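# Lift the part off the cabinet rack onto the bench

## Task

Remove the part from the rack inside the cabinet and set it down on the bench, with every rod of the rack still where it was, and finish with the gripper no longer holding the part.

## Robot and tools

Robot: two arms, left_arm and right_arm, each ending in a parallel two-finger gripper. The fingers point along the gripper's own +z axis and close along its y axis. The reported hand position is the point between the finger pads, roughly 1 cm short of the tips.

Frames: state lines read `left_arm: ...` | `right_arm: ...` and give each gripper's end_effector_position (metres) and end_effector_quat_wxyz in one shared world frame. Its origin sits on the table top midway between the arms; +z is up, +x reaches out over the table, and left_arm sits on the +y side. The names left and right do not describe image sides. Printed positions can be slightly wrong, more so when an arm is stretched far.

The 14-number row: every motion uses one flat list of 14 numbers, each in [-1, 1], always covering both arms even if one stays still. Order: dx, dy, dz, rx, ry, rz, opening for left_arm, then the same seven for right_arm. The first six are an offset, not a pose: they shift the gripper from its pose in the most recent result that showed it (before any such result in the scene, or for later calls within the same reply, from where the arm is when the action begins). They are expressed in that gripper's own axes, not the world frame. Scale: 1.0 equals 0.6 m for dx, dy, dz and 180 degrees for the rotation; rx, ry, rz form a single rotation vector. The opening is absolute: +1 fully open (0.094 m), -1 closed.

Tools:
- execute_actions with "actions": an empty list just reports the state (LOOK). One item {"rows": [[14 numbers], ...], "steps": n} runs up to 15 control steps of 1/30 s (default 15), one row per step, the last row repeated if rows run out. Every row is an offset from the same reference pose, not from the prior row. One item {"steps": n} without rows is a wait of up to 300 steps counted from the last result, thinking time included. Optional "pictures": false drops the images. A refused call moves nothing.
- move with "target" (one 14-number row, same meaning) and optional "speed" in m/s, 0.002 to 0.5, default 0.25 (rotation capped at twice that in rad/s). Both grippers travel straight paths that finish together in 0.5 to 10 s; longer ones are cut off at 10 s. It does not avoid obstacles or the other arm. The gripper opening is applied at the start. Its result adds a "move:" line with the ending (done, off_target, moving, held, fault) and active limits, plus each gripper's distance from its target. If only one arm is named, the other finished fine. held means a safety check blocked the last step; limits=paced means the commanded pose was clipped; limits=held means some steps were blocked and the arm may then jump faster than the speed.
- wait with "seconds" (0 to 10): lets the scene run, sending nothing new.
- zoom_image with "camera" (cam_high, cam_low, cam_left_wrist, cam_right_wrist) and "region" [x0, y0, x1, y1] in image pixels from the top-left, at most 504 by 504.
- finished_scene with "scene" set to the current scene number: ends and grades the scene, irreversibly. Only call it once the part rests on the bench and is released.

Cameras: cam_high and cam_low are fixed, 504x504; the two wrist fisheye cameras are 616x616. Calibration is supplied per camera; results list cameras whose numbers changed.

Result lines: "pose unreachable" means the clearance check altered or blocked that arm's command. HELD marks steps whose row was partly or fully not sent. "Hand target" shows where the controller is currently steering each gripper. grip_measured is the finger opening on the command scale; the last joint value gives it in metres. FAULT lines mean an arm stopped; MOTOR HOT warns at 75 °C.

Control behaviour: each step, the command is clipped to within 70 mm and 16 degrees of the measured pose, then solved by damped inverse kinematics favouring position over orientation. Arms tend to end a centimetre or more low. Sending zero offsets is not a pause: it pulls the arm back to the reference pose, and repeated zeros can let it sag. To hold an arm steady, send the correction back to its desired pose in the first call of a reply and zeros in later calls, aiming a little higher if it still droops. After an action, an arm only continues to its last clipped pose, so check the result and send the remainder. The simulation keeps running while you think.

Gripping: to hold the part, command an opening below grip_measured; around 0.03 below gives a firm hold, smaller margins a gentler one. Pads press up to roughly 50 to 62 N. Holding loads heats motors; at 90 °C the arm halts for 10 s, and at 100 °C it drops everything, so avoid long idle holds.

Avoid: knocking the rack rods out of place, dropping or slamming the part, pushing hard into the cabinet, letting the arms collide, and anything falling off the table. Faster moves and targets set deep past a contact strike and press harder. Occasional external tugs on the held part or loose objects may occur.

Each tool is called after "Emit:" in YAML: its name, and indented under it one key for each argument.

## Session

Emit:
execute_actions:
  actions: []

Scene clock: 0.00 s of 4320.00 s.
left_arm: end_effector_position=(+0.6222, +0.3537, +0.1125) grip_measured=+1.000 end_effector_quat_wxyz=(-0.591, +0.707, -0.339, +0.189) | right_arm: end_effector_position=(+0.1688, -0.3667, +0.1208) grip_measured=+1.000 end_effector_quat_wxyz=(-0.096, -0.644, +0.758, +0.038)
Joint positions: left_arm=[-0.301  2.311  1.527  0.353 -0.986 -1.8    0.094] | right_arm=[-0.339  1.489  1.18  -1.429  0.122 -1.712  0.094]
Joint velocities: left_arm=[-0.012  0.012  0.027 -0.022 -0.007  0.037  0.   ] | right_arm=[ 0.002 -0.007 -0.017  0.007  0.037  0.037  0.   ]
Motor temperatures (°C, as the motors report them): left_arm=[25 28 28 28 25 27] | right_arm=[25 30 26 29 28 27]
Hand target (left_arm): +0.622, +0.355, +0.119; -0.594, +0.707, -0.336, +0.188
Hand target (right_arm): +0.170, -0.366, +0.126; -0.091, -0.645, +0.758, +0.033
camera_calibration (this result's frames):
cam_left_wrist: T_world_to_cam=[[0.436609, -0.144492, 0.887972, -0.321504], [0.160171, -0.958765, -0.234766, 0.297366], [0.885278, 0.244729, -0.395462, -0.475174], [0, 0, 0, 1]] pos_world=[0.513403, 0.354938, 0.167385]
cam_right_wrist: T_world_to_cam=[[0.978566, 0.116276, -0.169966, -0.106339], [0.199273, -0.742863, 0.639097, -0.371249], [-0.0519496, -0.659268, -0.750111, -0.0502664], [0, 0, 0, 1]] pos_world=[0.175428, -0.296562, 0.181485]

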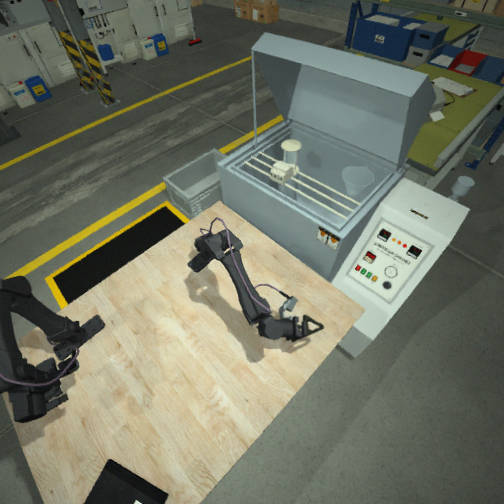

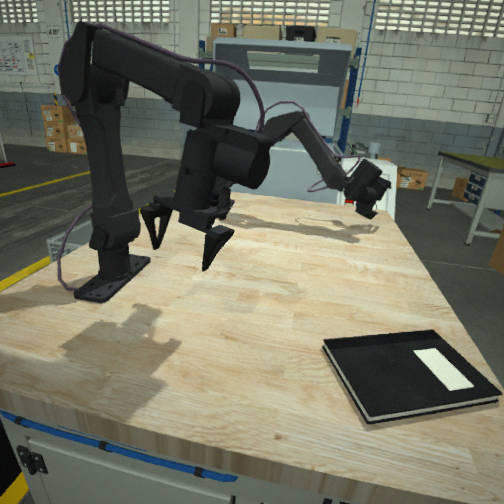

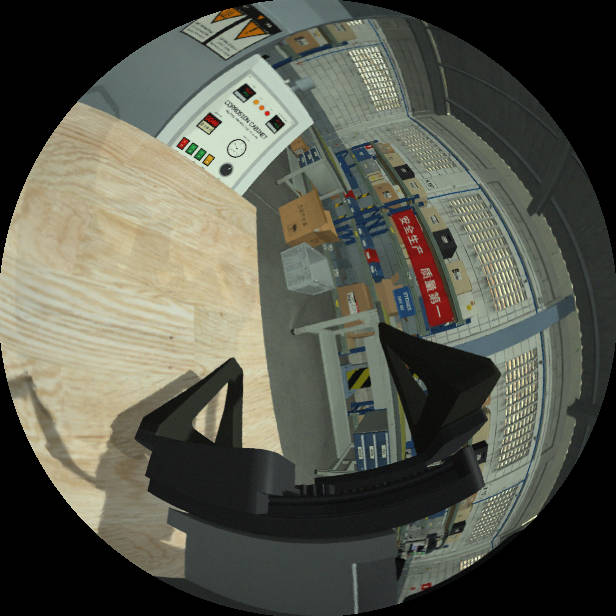

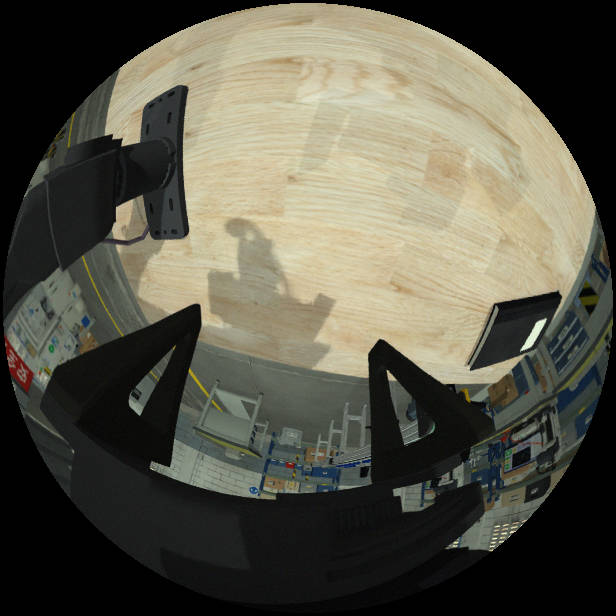

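Emit:
move:
  target: [-0.617,-0.38,-0.298,-0.287,0,0.32,1,0,0,0,0,0,0,1]

Emit:
move:
  target: [-0.27,0.43,0.25,0,0,0,1,0,0,0,0,0,0,1]

Scene clock: 11.23 s of 4320.00 s.
left_arm: end_effector_position=(+0.3084, +0.4992, +0.4176) grip_measured=+1.000 end_effector_quat_wxyz=(+0.412, -0.572, +0.676, +0.215) | right_arm: end_effector_position=(+0.1688, -0.3667, +0.1208) grip_measured=+1.000 end_effector_quat_wxyz=(-0.096, -0.644, +0.758, +0.038)
Joint positions: left_arm=[ 0.067  1.55   2.179 -1.558 -0.785 -0.98   0.094] | right_arm=[-0.339  1.489  1.18  -1.429  0.122 -1.712  0.094]
Joint velocities: left_arm=[ 0.007 -0.007 -0.007 -0.022 -0.066  0.022  0.   ] | right_arm=[-0.007  0.002 -0.002 -0.007 -0.022  0.051  0.   ]
Motor temperatures (°C, as the motors report them): left_arm=[25 32 29 29 25 27] | right_arm=[25 31 27 29 28 27]
Hand target (left_arm): +0.299, +0.501, +0.424; +0.415, -0.569, +0.673, +0.227
Hand target (right_arm): +0.169, -0.367, +0.121; -0.096, -0.644, +0.758, +0.038
Off the commanded pose (left_arm): 0.009 m, 21 deg; orientation clipped at the last step of the last action.
Off the commanded pose (right_arm): 0.000 m, 0 deg.
joint sent to its limit (left arm) — the command would take joint 4 (wrist pitch) past its lower limit, so that joint was sent only as far as its limit.
After step 90, 4.73 s passed at rest.
move: off_target (left_arm); limits=paced
camera_calibration (this result's frames):
cam_left_wrist: T_world_to_cam=[[0.903512, -0.425591, -0.0503721, -0.0462393], [-0.40732, -0.816232, -0.409701, 0.735641], [0.13325, 0.390687, -0.910828, 0.261985], [0, 0, 0, 1]] pos_world=[0.30651, 0.478421, 0.537687]
cam_right_wrist: T_world_to_cam=[[0.978566, 0.116276, -0.169966, -0.106339], [0.199273, -0.742863, 0.639097, -0.371249], [-0.0519496, -0.659268, -0.750111, -0.0502664], [0, 0, 0, 1]] pos_world=[0.175428, -0.296562, 0.181485]

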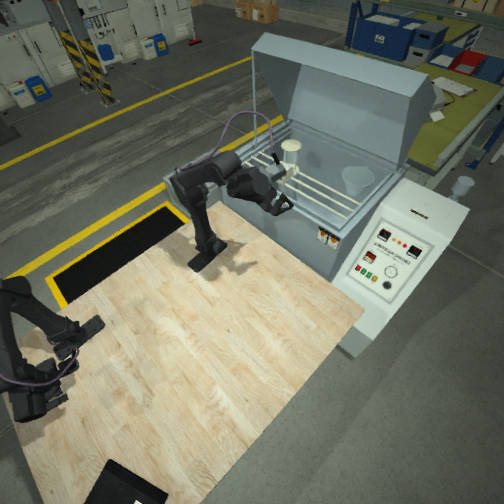

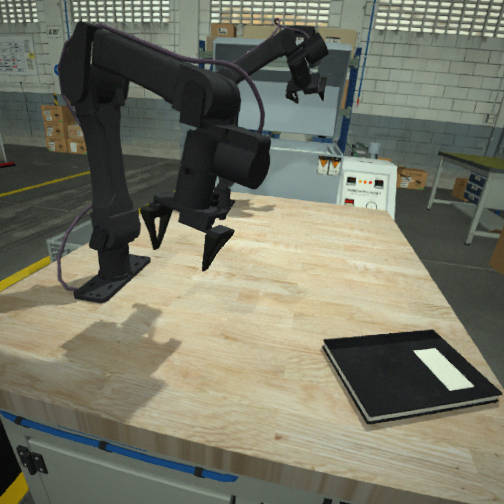

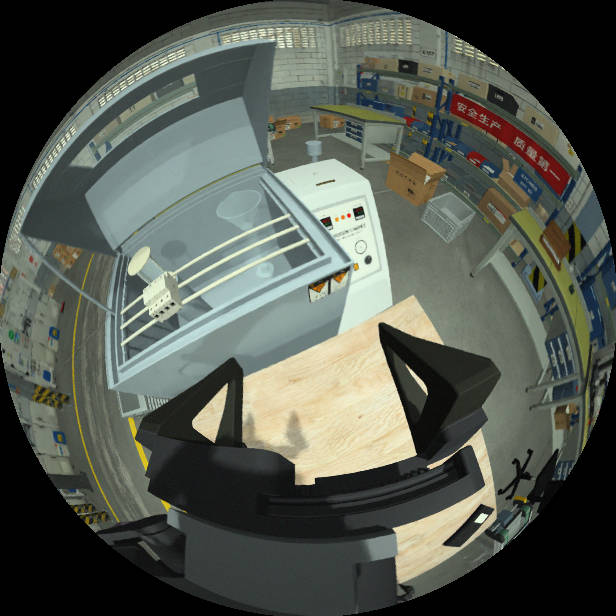

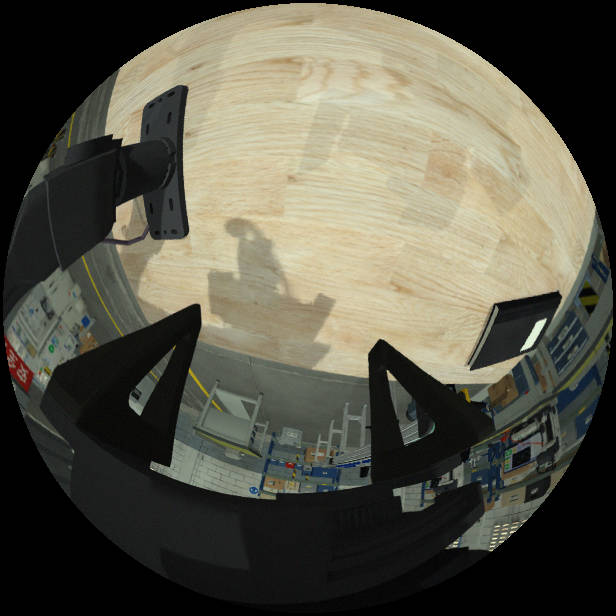

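Scene clock: 13.40 s of 4320.00 s.
left_arm: end_effector_position=(+0.1129, +0.7726, +0.4219) grip_measured=+1.000 end_effector_quat_wxyz=(+0.413, -0.570, +0.672, +0.230) | right_arm: end_effector_position=(+0.1688, -0.3667, +0.1208) grip_measured=+1.000 end_effector_quat_wxyz=(-0.096, -0.644, +0.758, +0.038)
Joint positions: left_arm=[ 1.402  1.78   2.356 -1.179  0.229 -0.041  0.094] | right_arm=[-0.339  1.489  1.18  -1.429  0.122 -1.712  0.094]
Joint velocities: left_arm=[-0.007 -0.017 -0.012  0.022 -0.051  0.007  0.   ] | right_arm=[-0.002  0.022  0.002 -0.051 -0.007 -0.037  0.   ]
Motor temperatures (°C, as the motors report them): left_arm=[25 31 29 29 25 27] | right_arm=[25 31 27 29 28 27]
Hand target (left_arm): +0.114, +0.771, +0.423; +0.414, -0.566, +0.676, +0.225
Hand target (right_arm): +0.169, -0.367, +0.121; -0.096, -0.644, +0.758, +0.038
Off the commanded pose (left_arm): 0.007 m, 2 deg.
Off the commanded pose (right_arm): 0.000 m, 0 deg.
move: done
camera_calibration (this result's frames):
cam_left_wrist: T_world_to_cam=[[0.908387, -0.411792, -0.0725351, 0.2452], [-0.401856, -0.811864, -0.423542, 0.882829], [0.115523, 0.413889, -0.902968, 0.165879], [0, 0, 0, 1]] pos_world=[0.112871, 0.749053, 0.541484]
cam_right_wrist: T_world_to_cam=[[0.978566, 0.116276, -0.169966, -0.106339], [0.199273, -0.742863, 0.639097, -0.371249], [-0.0519496, -0.659268, -0.750111, -0.0502664], [0, 0, 0, 1]] pos_world=[0.175428, -0.296562, 0.181485]

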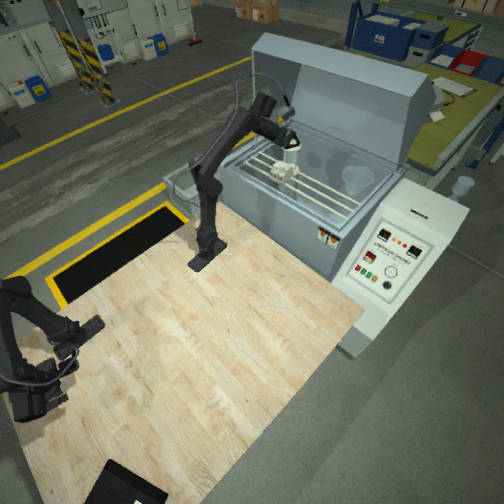

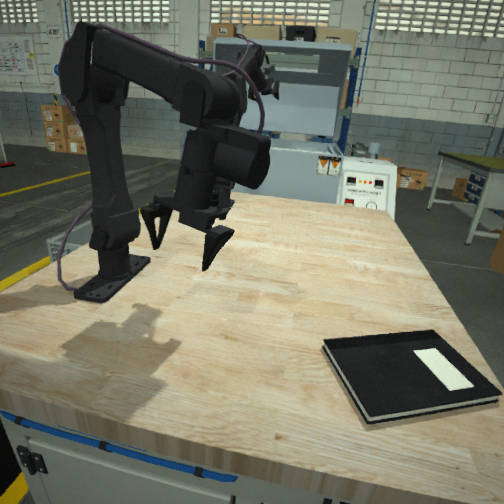

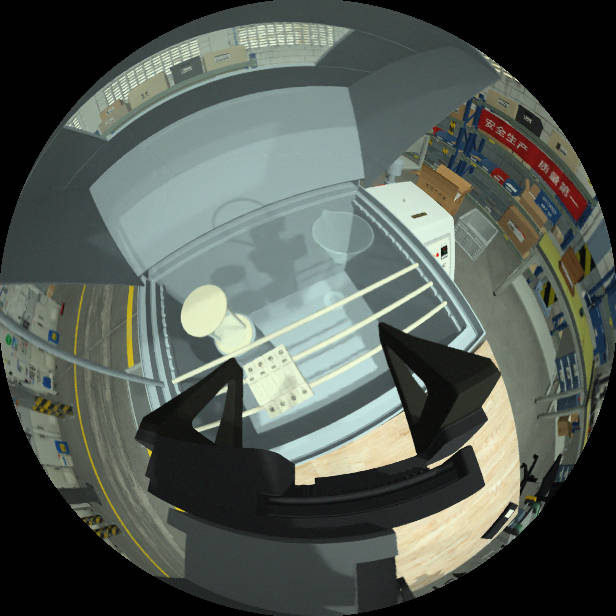

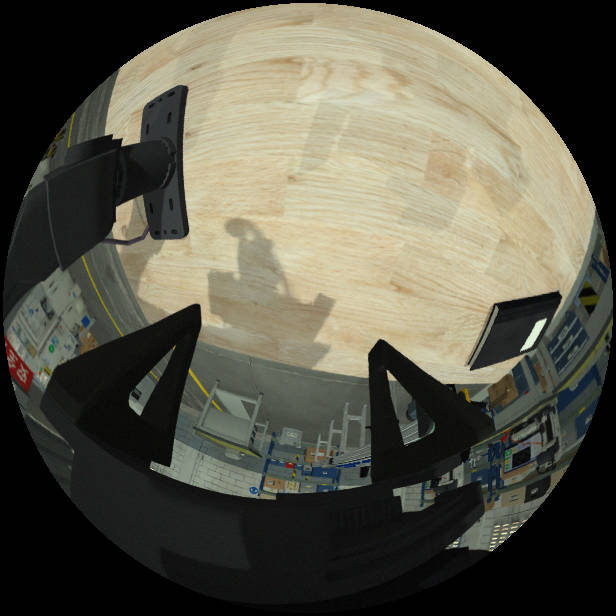

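Emit:
move:
  target: [0.127,0.1,0.062,-0.094,0.066,0.006,1,0,0,0,0,0,0,1]
  speed: 0.12

Scene clock: 21.87 s of 4320.00 s.
left_arm: end_effector_position=(+0.0640, +0.7765, +0.3155) grip_measured=+1.000 end_effector_quat_wxyz=(+0.239, -0.648, +0.677, +0.252) | right_arm: end_effector_position=(+0.1688, -0.3667, +0.1208) grip_measured=+1.000 end_effector_quat_wxyz=(-0.096, -0.644, +0.758, +0.038)
Joint positions: left_arm=[ 1.398  1.756  2.039 -1.146 -0.06  -0.022  0.094] | right_arm=[-0.339  1.489  1.18  -1.429  0.122 -1.712  0.094]
Joint velocities: left_arm=[-0.002  0.012 -0.012 -0.037 -0.066  0.037  0.   ] | right_arm=[-0.002 -0.017 -0.002 -0.007  0.022  0.037  0.   ]
Motor temperatures (°C, as the motors report them): left_arm=[25 31 29 30 25 27] | right_arm=[25 31 27 29 28 27]
Hand target (left_arm): +0.065, +0.773, +0.330; -0.251, +0.640, -0.675, -0.269
Hand target (right_arm): +0.169, -0.367, +0.121; -0.096, -0.644, +0.758, +0.038
Off the commanded pose (left_arm): 0.015 m, 3 deg.
Off the commanded pose (right_arm): 0.000 m, 0 deg.
After step 90, 3.50 s passed at rest.
move: off_target (left_arm)
camera_calibration (this result's frames):
cam_left_wrist: T_world_to_cam=[[0.943358, -0.259626, -0.206568, 0.205394], [-0.289853, -0.947874, -0.132363, 0.827824], [-0.161435, 0.18474, -0.969438, 0.290492], [0, 0, 0, 1]] pos_world=[0.093083, 0.784333, 0.433615]
cam_right_wrist: T_world_to_cam=[[0.978566, 0.116276, -0.169966, -0.106339], [0.199273, -0.742863, 0.639097, -0.371249], [-0.0519496, -0.659268, -0.750111, -0.0502664], [0, 0, 0, 1]] pos_world=[0.175428, -0.296562, 0.181485]

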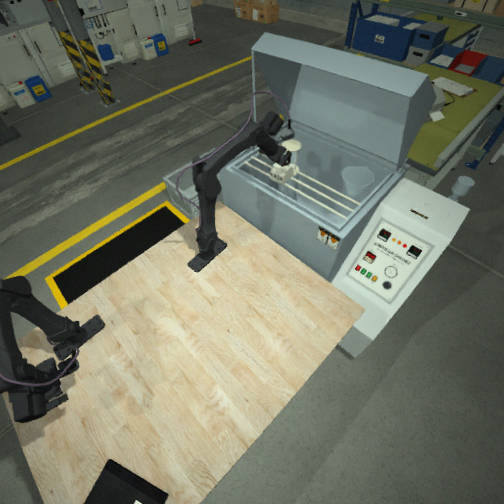

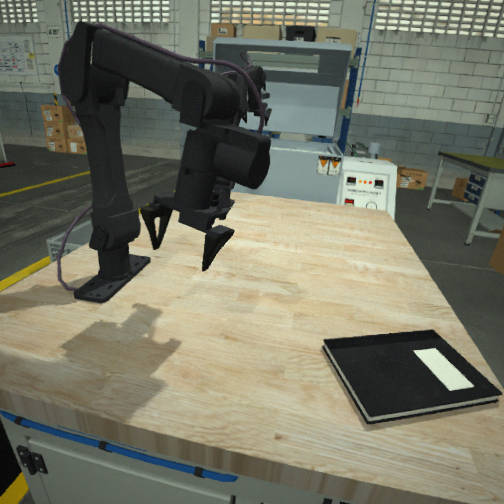

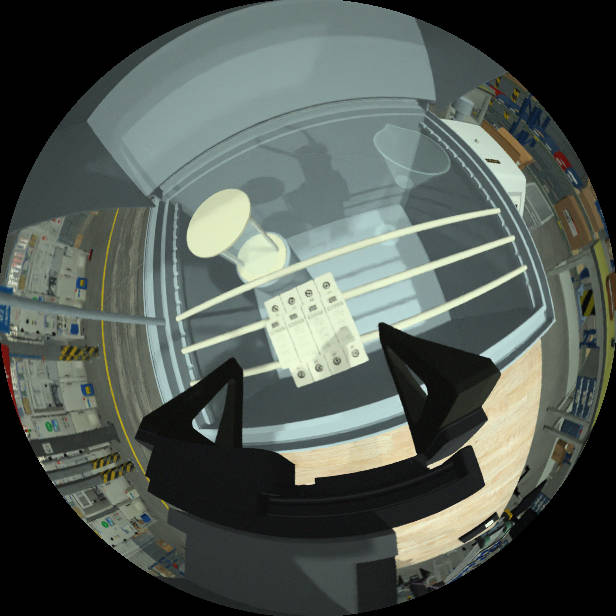

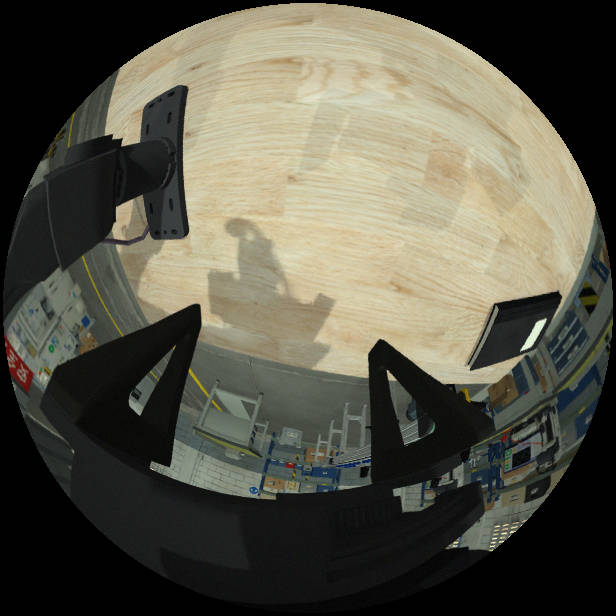

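Emit:
move:
  target: [0.053,0,0.11,0,0,0,1,0,0,0,0,0,0,1]
  speed: 0.06

Scene clock: 26.80 s of 4320.00 s.
left_arm: end_effector_position=(+0.0655, +0.7969, +0.2297) grip_measured=+1.000 end_effector_quat_wxyz=(+0.222, -0.653, +0.684, +0.239) | right_arm: end_effector_position=(+0.1688, -0.3667, +0.1208) grip_measured=+1.000 end_effector_quat_wxyz=(-0.096, -0.644, +0.758, +0.038)
Joint positions: left_arm=[ 1.398  1.756  1.704 -0.857 -0.062 -0.021  0.094] | right_arm=[-0.339  1.489  1.18  -1.429  0.122 -1.712  0.094]
Joint velocities: left_arm=[-0.002 -0.012 -0.007 -0.007  0.037  0.007  0.   ] | right_arm=[-0.002 -0.002 -0.012  0.037  0.022 -0.037  0.   ]
Motor temperatures (°C, as the motors report them): left_arm=[25 32 29 30 25 27] | right_arm=[25 31 27 29 28 27]
Hand target (left_arm): +0.062, +0.796, +0.245; -0.239, +0.648, -0.677, -0.252
Hand target (right_arm): +0.169, -0.367, +0.121; -0.096, -0.644, +0.758, +0.038
Off the commanded pose (left_arm): 0.015 m, 3 deg.
Off the commanded pose (right_arm): 0.000 m, 0 deg.
After step 90, 0.17 s passed at rest.
move: off_target (left_arm)
camera_calibration (this result's frames):
cam_left_wrist: T_world_to_cam=[[0.942174, -0.268805, -0.200131, 0.19743], [-0.290428, -0.952898, -0.0873916, 0.829921], [-0.167214, 0.140462, -0.975864, 0.240926], [0, 0, 0, 1]] pos_world=[0.0953044, 0.810059, 0.347151]
cam_right_wrist: T_world_to_cam=[[0.978566, 0.116276, -0.169966, -0.106339], [0.199273, -0.742863, 0.639097, -0.371249], [-0.0519496, -0.659268, -0.750111, -0.0502664], [0, 0, 0, 1]] pos_world=[0.175428, -0.296562, 0.181485]

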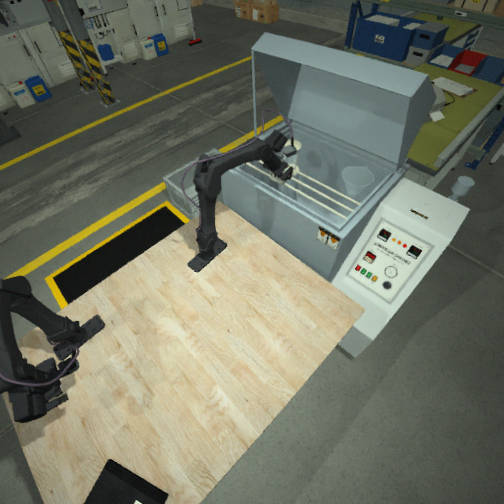

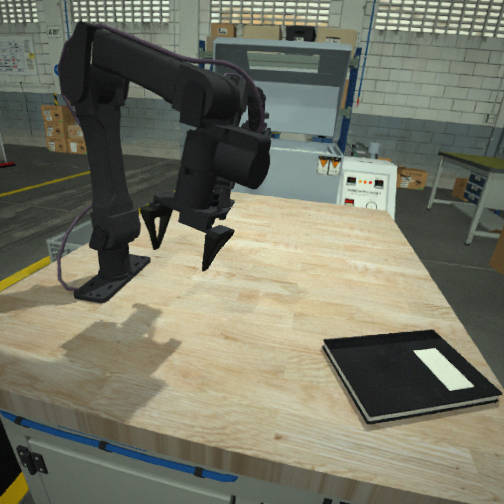

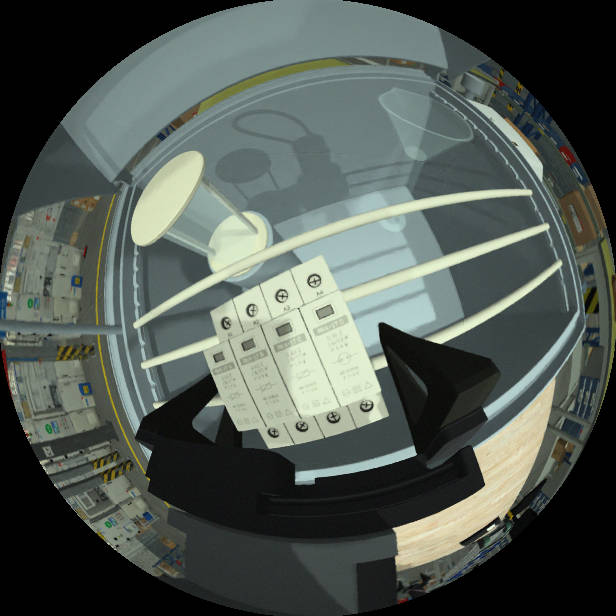

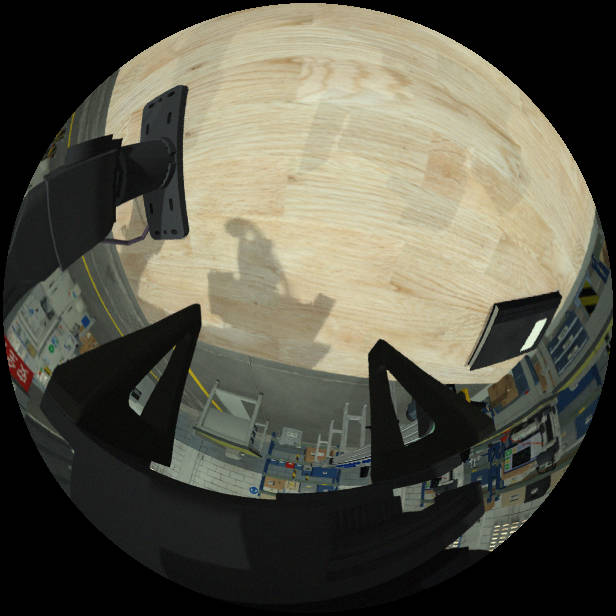

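Emit:
move:
  target: [-0.02,0.014,-0.025,-0.037,0,-0.042,1,0,0,0,0,0,0,1]
  speed: 0.03

Scene clock: 34.50 s of 4320.00 s.
left_arm: end_effector_position=(+0.0563, +0.7960, +0.2491) grip_measured=+1.000 end_effector_quat_wxyz=(-0.206, +0.705, -0.626, -0.262) | right_arm: end_effector_position=(+0.1688, -0.3667, +0.1208) grip_measured=+1.000 end_effector_quat_wxyz=(-0.096, -0.644, +0.758, +0.038)
Joint positions: left_arm=[ 1.371  1.772  1.797 -0.937 -0.184 -0.172  0.094] | right_arm=[-0.339  1.489  1.18  -1.429  0.122 -1.712  0.094]
Joint velocities: left_arm=[ 0.007  0.007  0.007  0.066 -0.022 -0.022  0.   ] | right_arm=[-0.017  0.012 -0.007 -0.11  -0.037  0.051  0.   ]
Motor temperatures (°C, as the motors report them): left_arm=[25 32 30 30 25 27] | right_arm=[25 31 27 29 28 27]
Hand target (left_arm): +0.058, +0.797, +0.249; -0.200, +0.708, -0.624, -0.263
Hand target (right_arm): +0.169, -0.367, +0.121; -0.096, -0.644, +0.758, +0.038
Off the commanded pose (left_arm): 0.002 m, 1 deg.
Off the commanded pose (right_arm): 0.000 m, 0 deg.
After step 90, 1.53 s passed at rest.
move: done
camera_calibration (this result's frames):
cam_left_wrist: T_world_to_cam=[[0.972819, -0.106149, -0.205803, 0.0799907], [-0.129155, -0.98639, -0.101752, 0.849322], [-0.192201, 0.125567, -0.973289, 0.271058], [0, 0, 0, 1]] pos_world=[0.0839755, 0.812217, 0.3667]
cam_right_wrist: T_world_to_cam=[[0.978566, 0.116276, -0.169966, -0.106339], [0.199273, -0.742863, 0.639097, -0.371249], [-0.0519496, -0.659268, -0.750111, -0.0502664], [0, 0, 0, 1]] pos_world=[0.175428, -0.296562, 0.181485]

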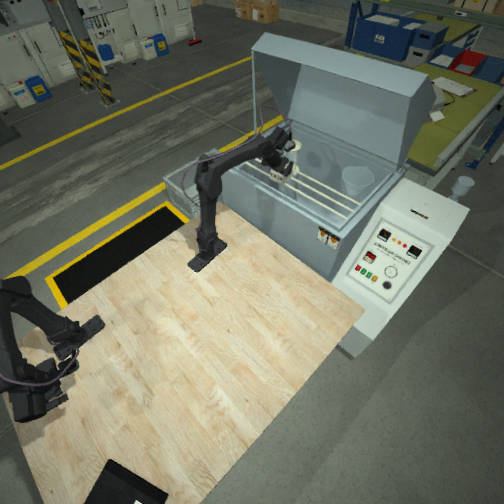

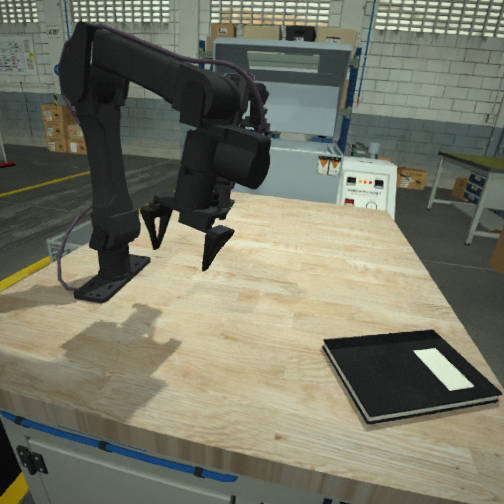

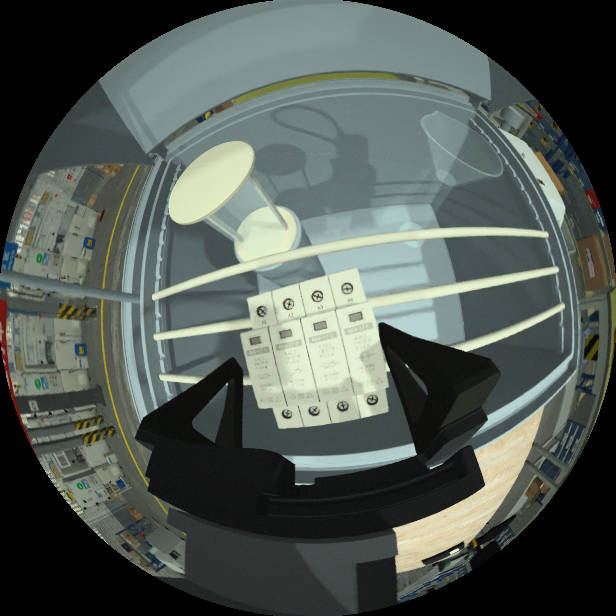

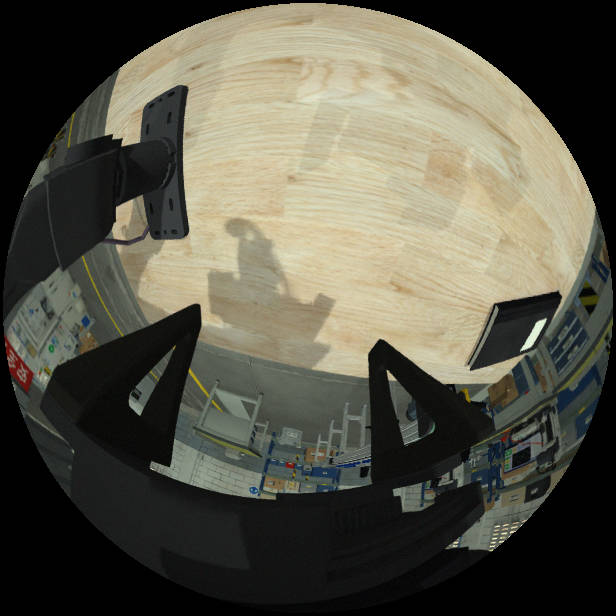

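Aligned; now slightly too far left. Shift back 6 mm, down a little, then close.

Emit:
execute_actions:
  actions:
    - {"rows":[[0.008,-0.011,0.012,0,0,0,1,0,0,0,0,0,0,1]],"steps":15}
  pictures: false

Emit:
execute_actions:
  actions:
    - {"rows":[[0,0,0,0,0,0,0.3,0,0,0,0,0,0,1]],"steps":15}

Scene clock: 37.73 s of 4320.00 s.
left_arm: end_effector_position=(+0.0599, +0.7948, +0.2399) grip_measured=+1.000 end_effector_quat_wxyz=(-0.201, +0.705, -0.629, -0.258) | right_arm: end_effector_position=(+0.1688, -0.3667, +0.1208) grip_measured=+1.000 end_effector_quat_wxyz=(-0.096, -0.644, +0.758, +0.038)
Joint positions: left_arm=[ 1.362  1.772  1.768 -0.922 -0.186 -0.175  0.094] | right_arm=[-0.339  1.489  1.18  -1.429  0.122 -1.712  0.094]
Joint velocities: left_arm=[-0.007 -0.007 -0.022  0.007 -0.051  0.007  0.   ] | right_arm=[ 0.007  0.012 -0.007  0.007 -0.007 -0.037  0.   ]
Motor temperatures (°C, as the motors report them): left_arm=[25 32 30 30 25 27] | right_arm=[25 31 27 29 28 27]
Hand target (left_arm): +0.062, +0.798, +0.240; -0.206, +0.705, -0.625, -0.262
Hand target (right_arm): +0.169, -0.367, +0.121; -0.096, -0.644, +0.758, +0.038
Off the commanded pose (left_arm): 0.004 m, 1 deg.
Off the commanded pose (right_arm): 0.000 m, 0 deg.
Steps of this call (steps 1 to 82: nothing new was sent; steps 83 to 97: all 15 steps of this action). Readings (end_effector_position):
83: left_arm (+0.0562, +0.7958, +0.2478) | right_arm (+0.1688, -0.3667, +0.1208)
84: left_arm (+0.0568, +0.7961, +0.2466) | right_arm (+0.1688, -0.3667, +0.1208)
86: left_arm (+0.0583, +0.7951, +0.2423) | right_arm (+0.1688, -0.3667, +0.1208)
90: left_arm (+0.0598, +0.7941, +0.2394) | right_arm (+0.1688, -0.3667, +0.1208)
97: the state above

Scene clock: 38.23 s of 4320.00 s.
left_arm: end_effector_position=(+0.0610, +0.7947, +0.2398) grip_measured=+0.526 end_effector_quat_wxyz=(-0.203, +0.705, -0.630, -0.256) | right_arm: end_effector_position=(+0.1688, -0.3667, +0.1208) grip_measured=+1.000 end_effector_quat_wxyz=(-0.096, -0.644, +0.758, +0.038)
Joint positions: left_arm=[ 1.361  1.772  1.768 -0.923 -0.181 -0.176  0.072] | right_arm=[-0.339  1.489  1.18  -1.429  0.122 -1.712  0.094]
Joint velocities: left_arm=[ 0.012  0.007  0.007 -0.066 -0.007  0.037  0.001] | right_arm=[-0.012  0.002 -0.002 -0.007 -0.051 -0.022  0.   ]
Motor temperatures (°C, as the motors report them): left_arm=[25 32 30 30 25 27] | right_arm=[25 31 27 29 28 27]
Hand target (left_arm): +0.060, +0.795, +0.240; -0.201, +0.705, -0.629, -0.258
Hand target (right_arm): +0.169, -0.367, +0.121; -0.096, -0.644, +0.758, +0.038
Off the commanded pose (left_arm): 0.001 m, 0 deg.
Off the commanded pose (right_arm): 0.000 m, 0 deg.
Steps of this call (steps 1 to 15: all 15 steps of this action). Readings (end_effector_position):
1: left_arm (+0.0599, +0.7948, +0.2399) | right_arm (+0.1688, -0.3667, +0.1208)
2: left_arm (+0.0608, +0.7948, +0.2398) | right_arm (+0.1688, -0.3667, +0.1208)
4: left_arm (+0.0610, +0.7947, +0.2397) | right_arm (+0.1688, -0.3667, +0.1208)
8: left_arm (+0.0610, +0.7947, +0.2398) | right_arm (+0.1688, -0.3667, +0.1208)
15: the state above
camera_calibration (this result's frames):
cam_left_wrist: T_world_to_cam=[[0.972582, -0.116242, -0.201427, 0.0803197], [-0.136131, -0.986789, -0.0878346, 0.845097], [-0.188556, 0.112847, -0.975557, 0.273453], [0, 0, 0, 1]] pos_world=[0.0884877, 0.812411, 0.357177]
cam_right_wrist: T_world_to_cam=[[0.978566, 0.116276, -0.169966, -0.106339], [0.199273, -0.742863, 0.639097, -0.371249], [-0.0519496, -0.659268, -0.750111, -0.0502664], [0, 0, 0, 1]] pos_world=[0.175428, -0.296562, 0.181485]

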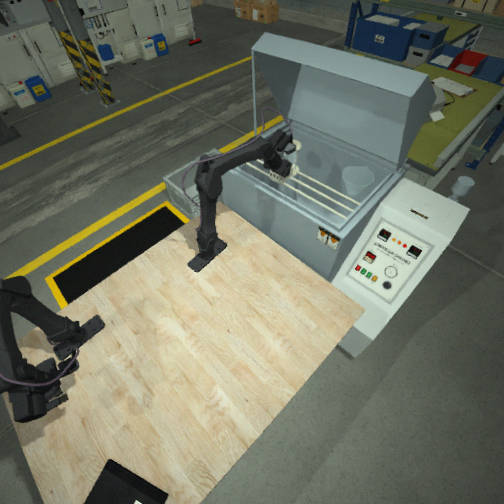

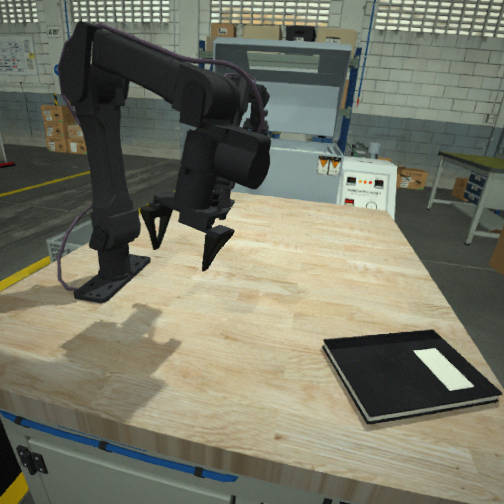

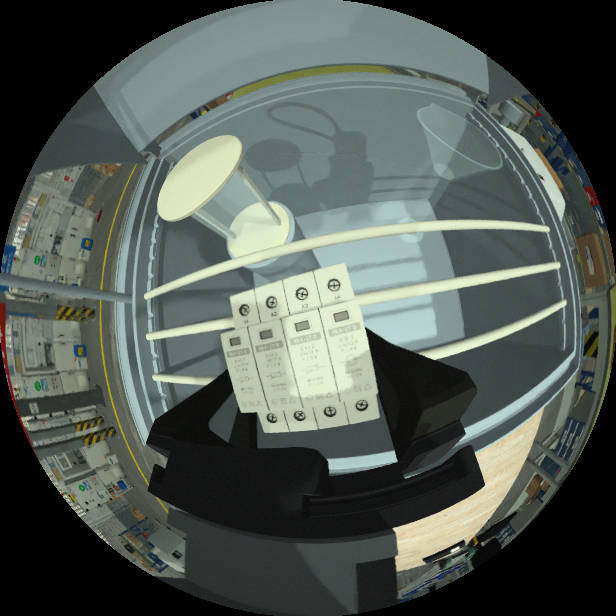

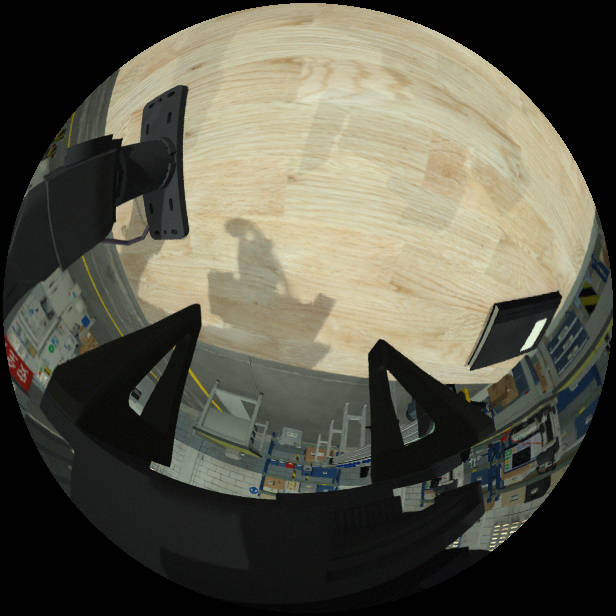

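Emit:
move:
  target: [-0.065,0,-0.075,0,-0.03,0,0.3,0,0,0,0,0,0,1]
  speed: 0.03

Scene clock: 42.87 s of 4320.00 s.
left_arm: end_effector_position=(+0.0622, +0.7865, +0.2675) grip_measured=+0.526 end_effector_quat_wxyz=(-0.199, +0.704, -0.633, -0.253) | right_arm: end_effector_position=(+0.1688, -0.3667, +0.1208) grip_measured=+1.000 end_effector_quat_wxyz=(-0.096, -0.644, +0.758, +0.038)
Joint positions: left_arm=[ 1.356  1.785  1.905 -1.058 -0.181 -0.175  0.072] | right_arm=[-0.339  1.489  1.18  -1.429  0.122 -1.712  0.094]
Joint velocities: left_arm=[-0.022 -0.002 -0.012 -0.022 -0.022 -0.066  0.001] | right_arm=[ 0.012  0.007  0.022 -0.007  0.007 -0.037  0.   ]
Motor temperatures (°C, as the motors report them): left_arm=[25 32 30 30 25 27] | right_arm=[25 31 27 29 28 27]
Hand target (left_arm): +0.063, +0.795, +0.299; -0.232, +0.692, -0.619, -0.289
Hand target (right_arm): +0.169, -0.367, +0.121; -0.096, -0.644, +0.758, +0.038
Off the commanded pose (left_arm): 0.034 m, 6 deg.
Off the commanded pose (right_arm): 0.000 m, 0 deg.
move: off_target (left_arm)
camera_calibration (this result's frames):
cam_left_wrist: T_world_to_cam=[[0.971539, -0.123878, -0.201907, 0.0899295], [-0.141773, -0.986926, -0.0766672, 0.837056], [-0.18977, 0.10311, -0.976399, 0.309654], [0, 0, 0, 1]] pos_world=[0.0900647, 0.805324, 0.384678]
cam_right_wrist: T_world_to_cam=[[0.978566, 0.116276, -0.169966, -0.106339], [0.199273, -0.742863, 0.639097, -0.371249], [-0.0519496, -0.659268, -0.750111, -0.0502664], [0, 0, 0, 1]] pos_world=[0.175428, -0.296562, 0.181485]

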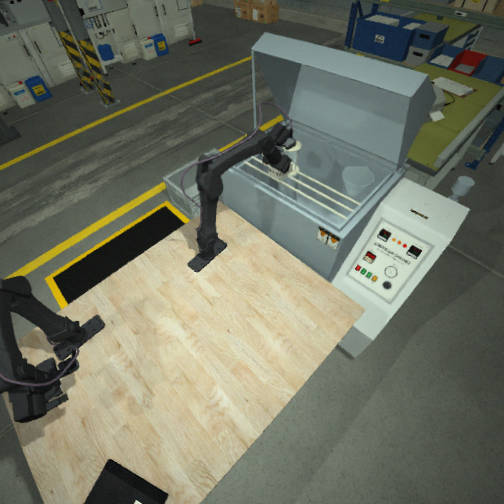

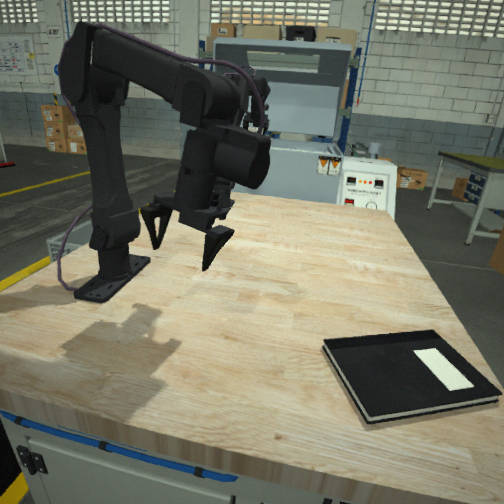

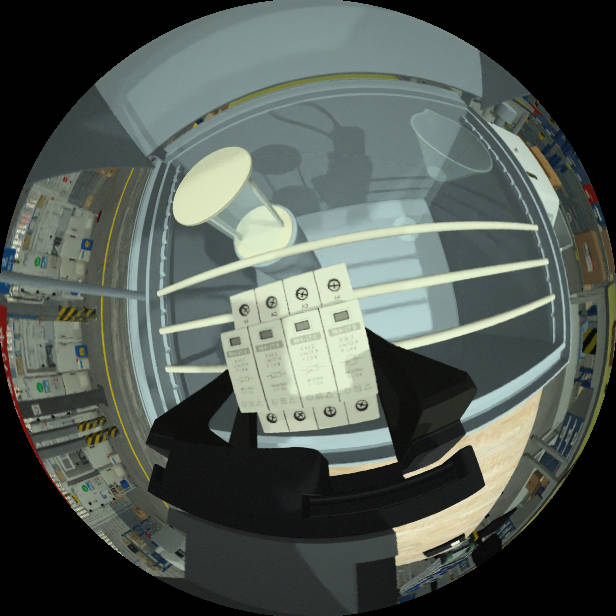

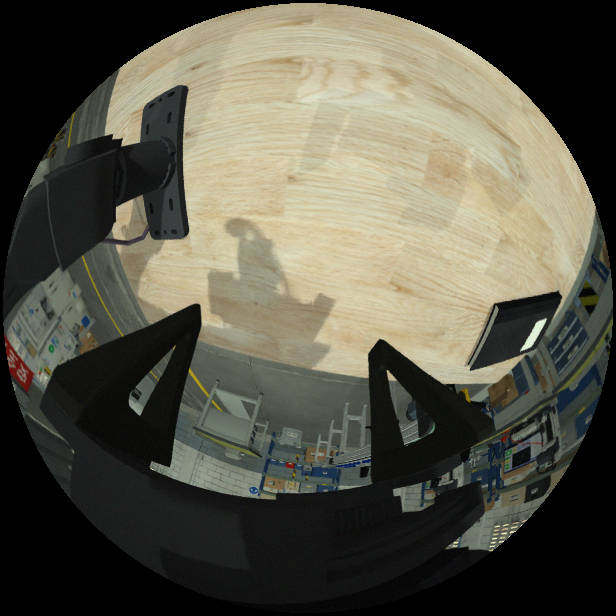

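Clear, rods stayed. Lifting.

Emit:
move:
  target: [-0.13,0,-0.27,0,-0.05,0,0.3,0,0,0,0,0,0,1]
  speed: 0.1

Scene clock: 46.60 s of 4320.00 s.
left_arm: end_effector_position=(+0.0767, +0.7556, +0.4235) grip_measured=+0.526 end_effector_quat_wxyz=(-0.279, +0.667, -0.613, -0.319) | right_arm: end_effector_position=(+0.1688, -0.3667, +0.1208) grip_measured=+1.000 end_effector_quat_wxyz=(-0.096, -0.644, +0.758, +0.038)
Joint positions: left_arm=[ 1.294  1.992  2.849 -1.575 -0.23  -0.172  0.072] | right_arm=[-0.339  1.489  1.18  -1.429  0.122 -1.712  0.094]
Joint velocities: left_arm=[-0.007  0.007 -0.002 -0.022  0.095 -0.037 -0.001] | right_arm=[ 0.002  0.002 -0.002  0.11  -0.022 -0.066  0.   ]
Motor temperatures (°C, as the motors report them): left_arm=[25 32 31 31 25 27] | right_arm=[25 31 27 29 28 27]
Hand target (left_arm): +0.074, +0.749, +0.441; -0.292, +0.660, -0.603, -0.341
Hand target (right_arm): +0.169, -0.367, +0.121; -0.096, -0.644, +0.758, +0.038
Off the commanded pose (left_arm): 0.021 m, 4 deg.
Off the commanded pose (right_arm): 0.000 m, 0 deg.
elbow stopped short (left arm): the move would have taken joint 3 (elbow) straighter than the controller allows; a more bent joint 3 avoids this.
move: off_target (left_arm)
camera_calibration (this result's frames):
cam_left_wrist: T_world_to_cam=[[0.967417, -0.106737, -0.229588, 0.102599], [-0.173045, -0.940686, -0.291829, 0.87916], [-0.184822, 0.32205, -0.928507, 0.281847], [0, 0, 0, 1]] pos_world=[0.104969, 0.747196, 0.541817]
cam_right_wrist: T_world_to_cam=[[0.978566, 0.116276, -0.169966, -0.106339], [0.199273, -0.742863, 0.639097, -0.371249], [-0.0519496, -0.659268, -0.750111, -0.0502664], [0, 0, 0, 1]] pos_world=[0.175428, -0.296562, 0.181485]

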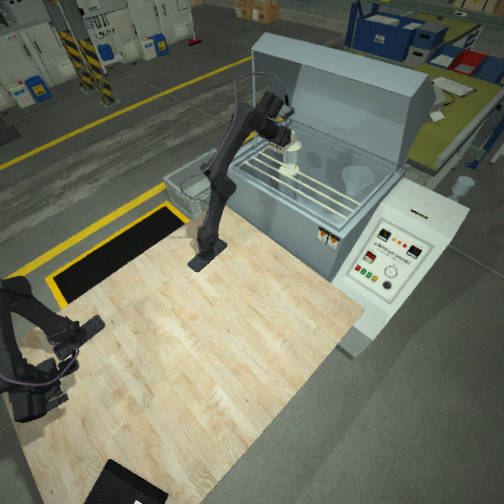

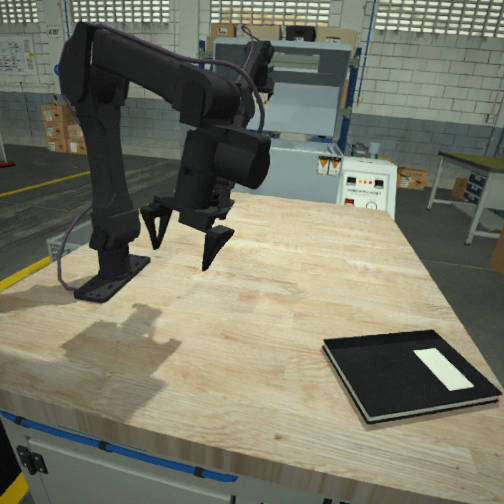

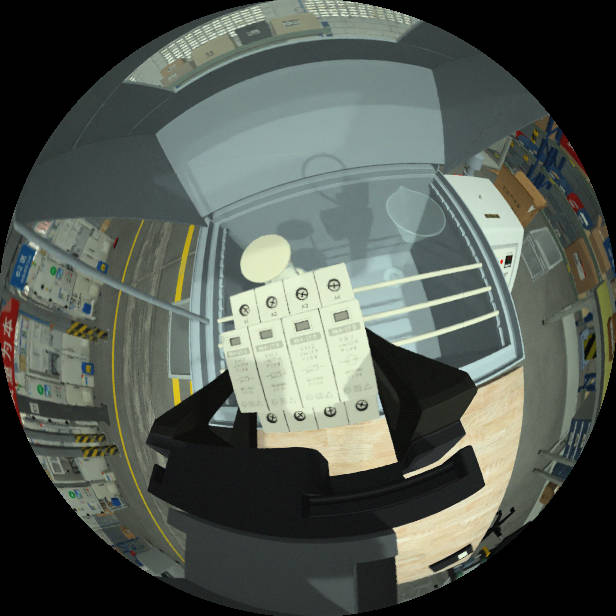

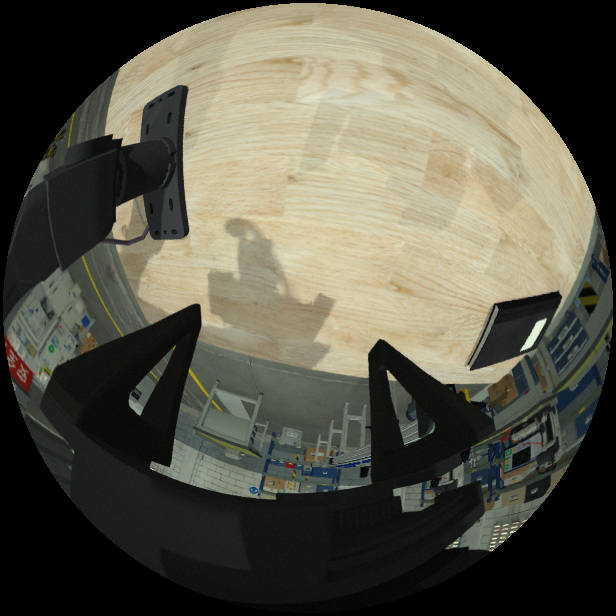

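Emit:
move:
  target: [0.39,-0.523,-0.393,0.37,0,0.31,0.3,0,0,0,0,0,0,1]
  speed: 0.18

Scene clock: 56.60 s of 4320.00 s.
left_arm: end_effector_position=(+0.4020, +0.4597, +0.3573) grip_measured=+0.526 end_effector_quat_wxyz=(+0.354, -0.089, +0.931, +0.017) | right_arm: end_effector_position=(+0.1688, -0.3667, +0.1208) grip_measured=+1.000 end_effector_quat_wxyz=(-0.096, -0.644, +0.758, +0.038)
Joint positions: left_arm=[ 0.341  1.628  2.087 -1.325  0.186  0.166  0.072] | right_arm=[-0.339  1.489  1.18  -1.429  0.122 -1.712  0.094]
Joint velocities: left_arm=[ 0.002  0.007 -0.027  0.007 -0.081  0.007 -0.001] | right_arm=[-0.002  0.002 -0.002  0.051 -0.022 -0.022  0.   ]
Motor temperatures (°C, as the motors report them): left_arm=[25 32 30 32 25 27] | right_arm=[25 31 27 29 28 27]
Hand target (left_arm): +0.414, +0.458, +0.393; +0.417, -0.069, +0.906, +0.026
Hand target (right_arm): +0.169, -0.367, +0.121; -0.096, -0.644, +0.758, +0.038
Off the commanded pose (left_arm): 0.037 m, 8 deg.
Off the commanded pose (right_arm): 0.000 m, 0 deg.
After step 90, 2.37 s passed at rest.
move: off_target (left_arm)
camera_calibration (this result's frames):
cam_left_wrist: T_world_to_cam=[[-0.051209, -0.987494, -0.149109, 0.526761], [-0.983834, 0.0755372, -0.162374, 0.450338], [0.171606, 0.138384, -0.975398, 0.333681], [0, 0, 0, 1]] pos_world=[0.412771, 0.43998, 0.477139]
cam_right_wrist: T_world_to_cam=[[0.978566, 0.116276, -0.169966, -0.106339], [0.199273, -0.742863, 0.639097, -0.371249], [-0.0519496, -0.659268, -0.750111, -0.0502664], [0, 0, 0, 1]] pos_world=[0.175428, -0.296562, 0.181485]

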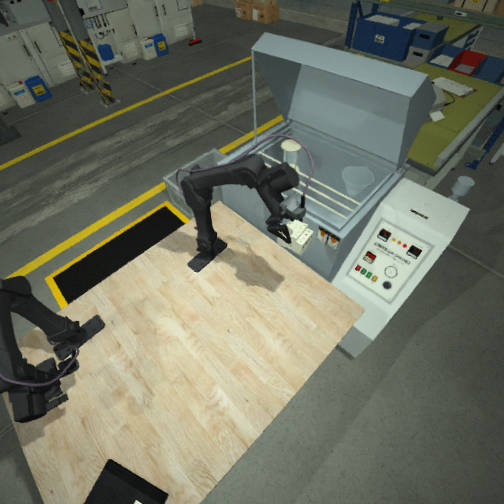

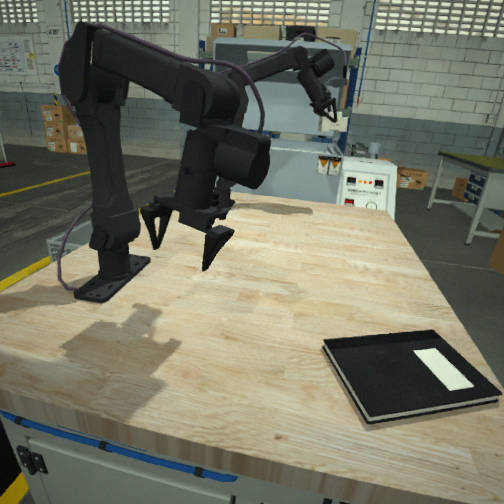

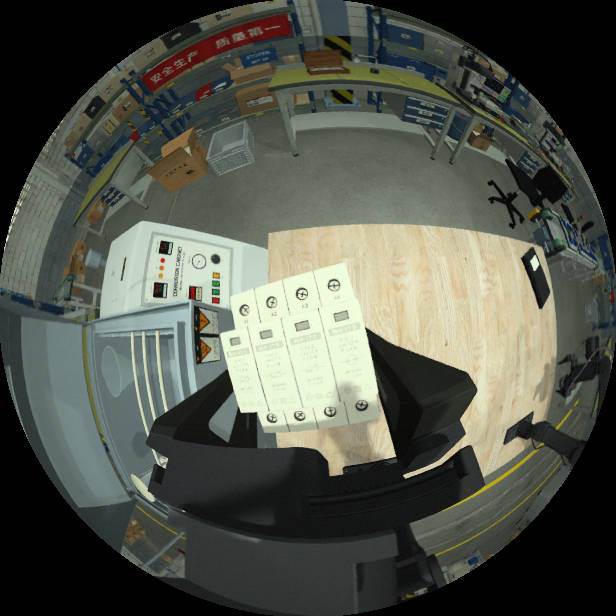

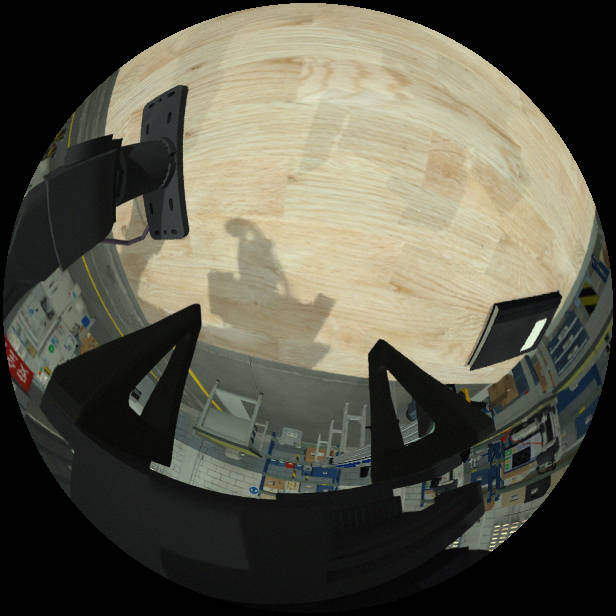

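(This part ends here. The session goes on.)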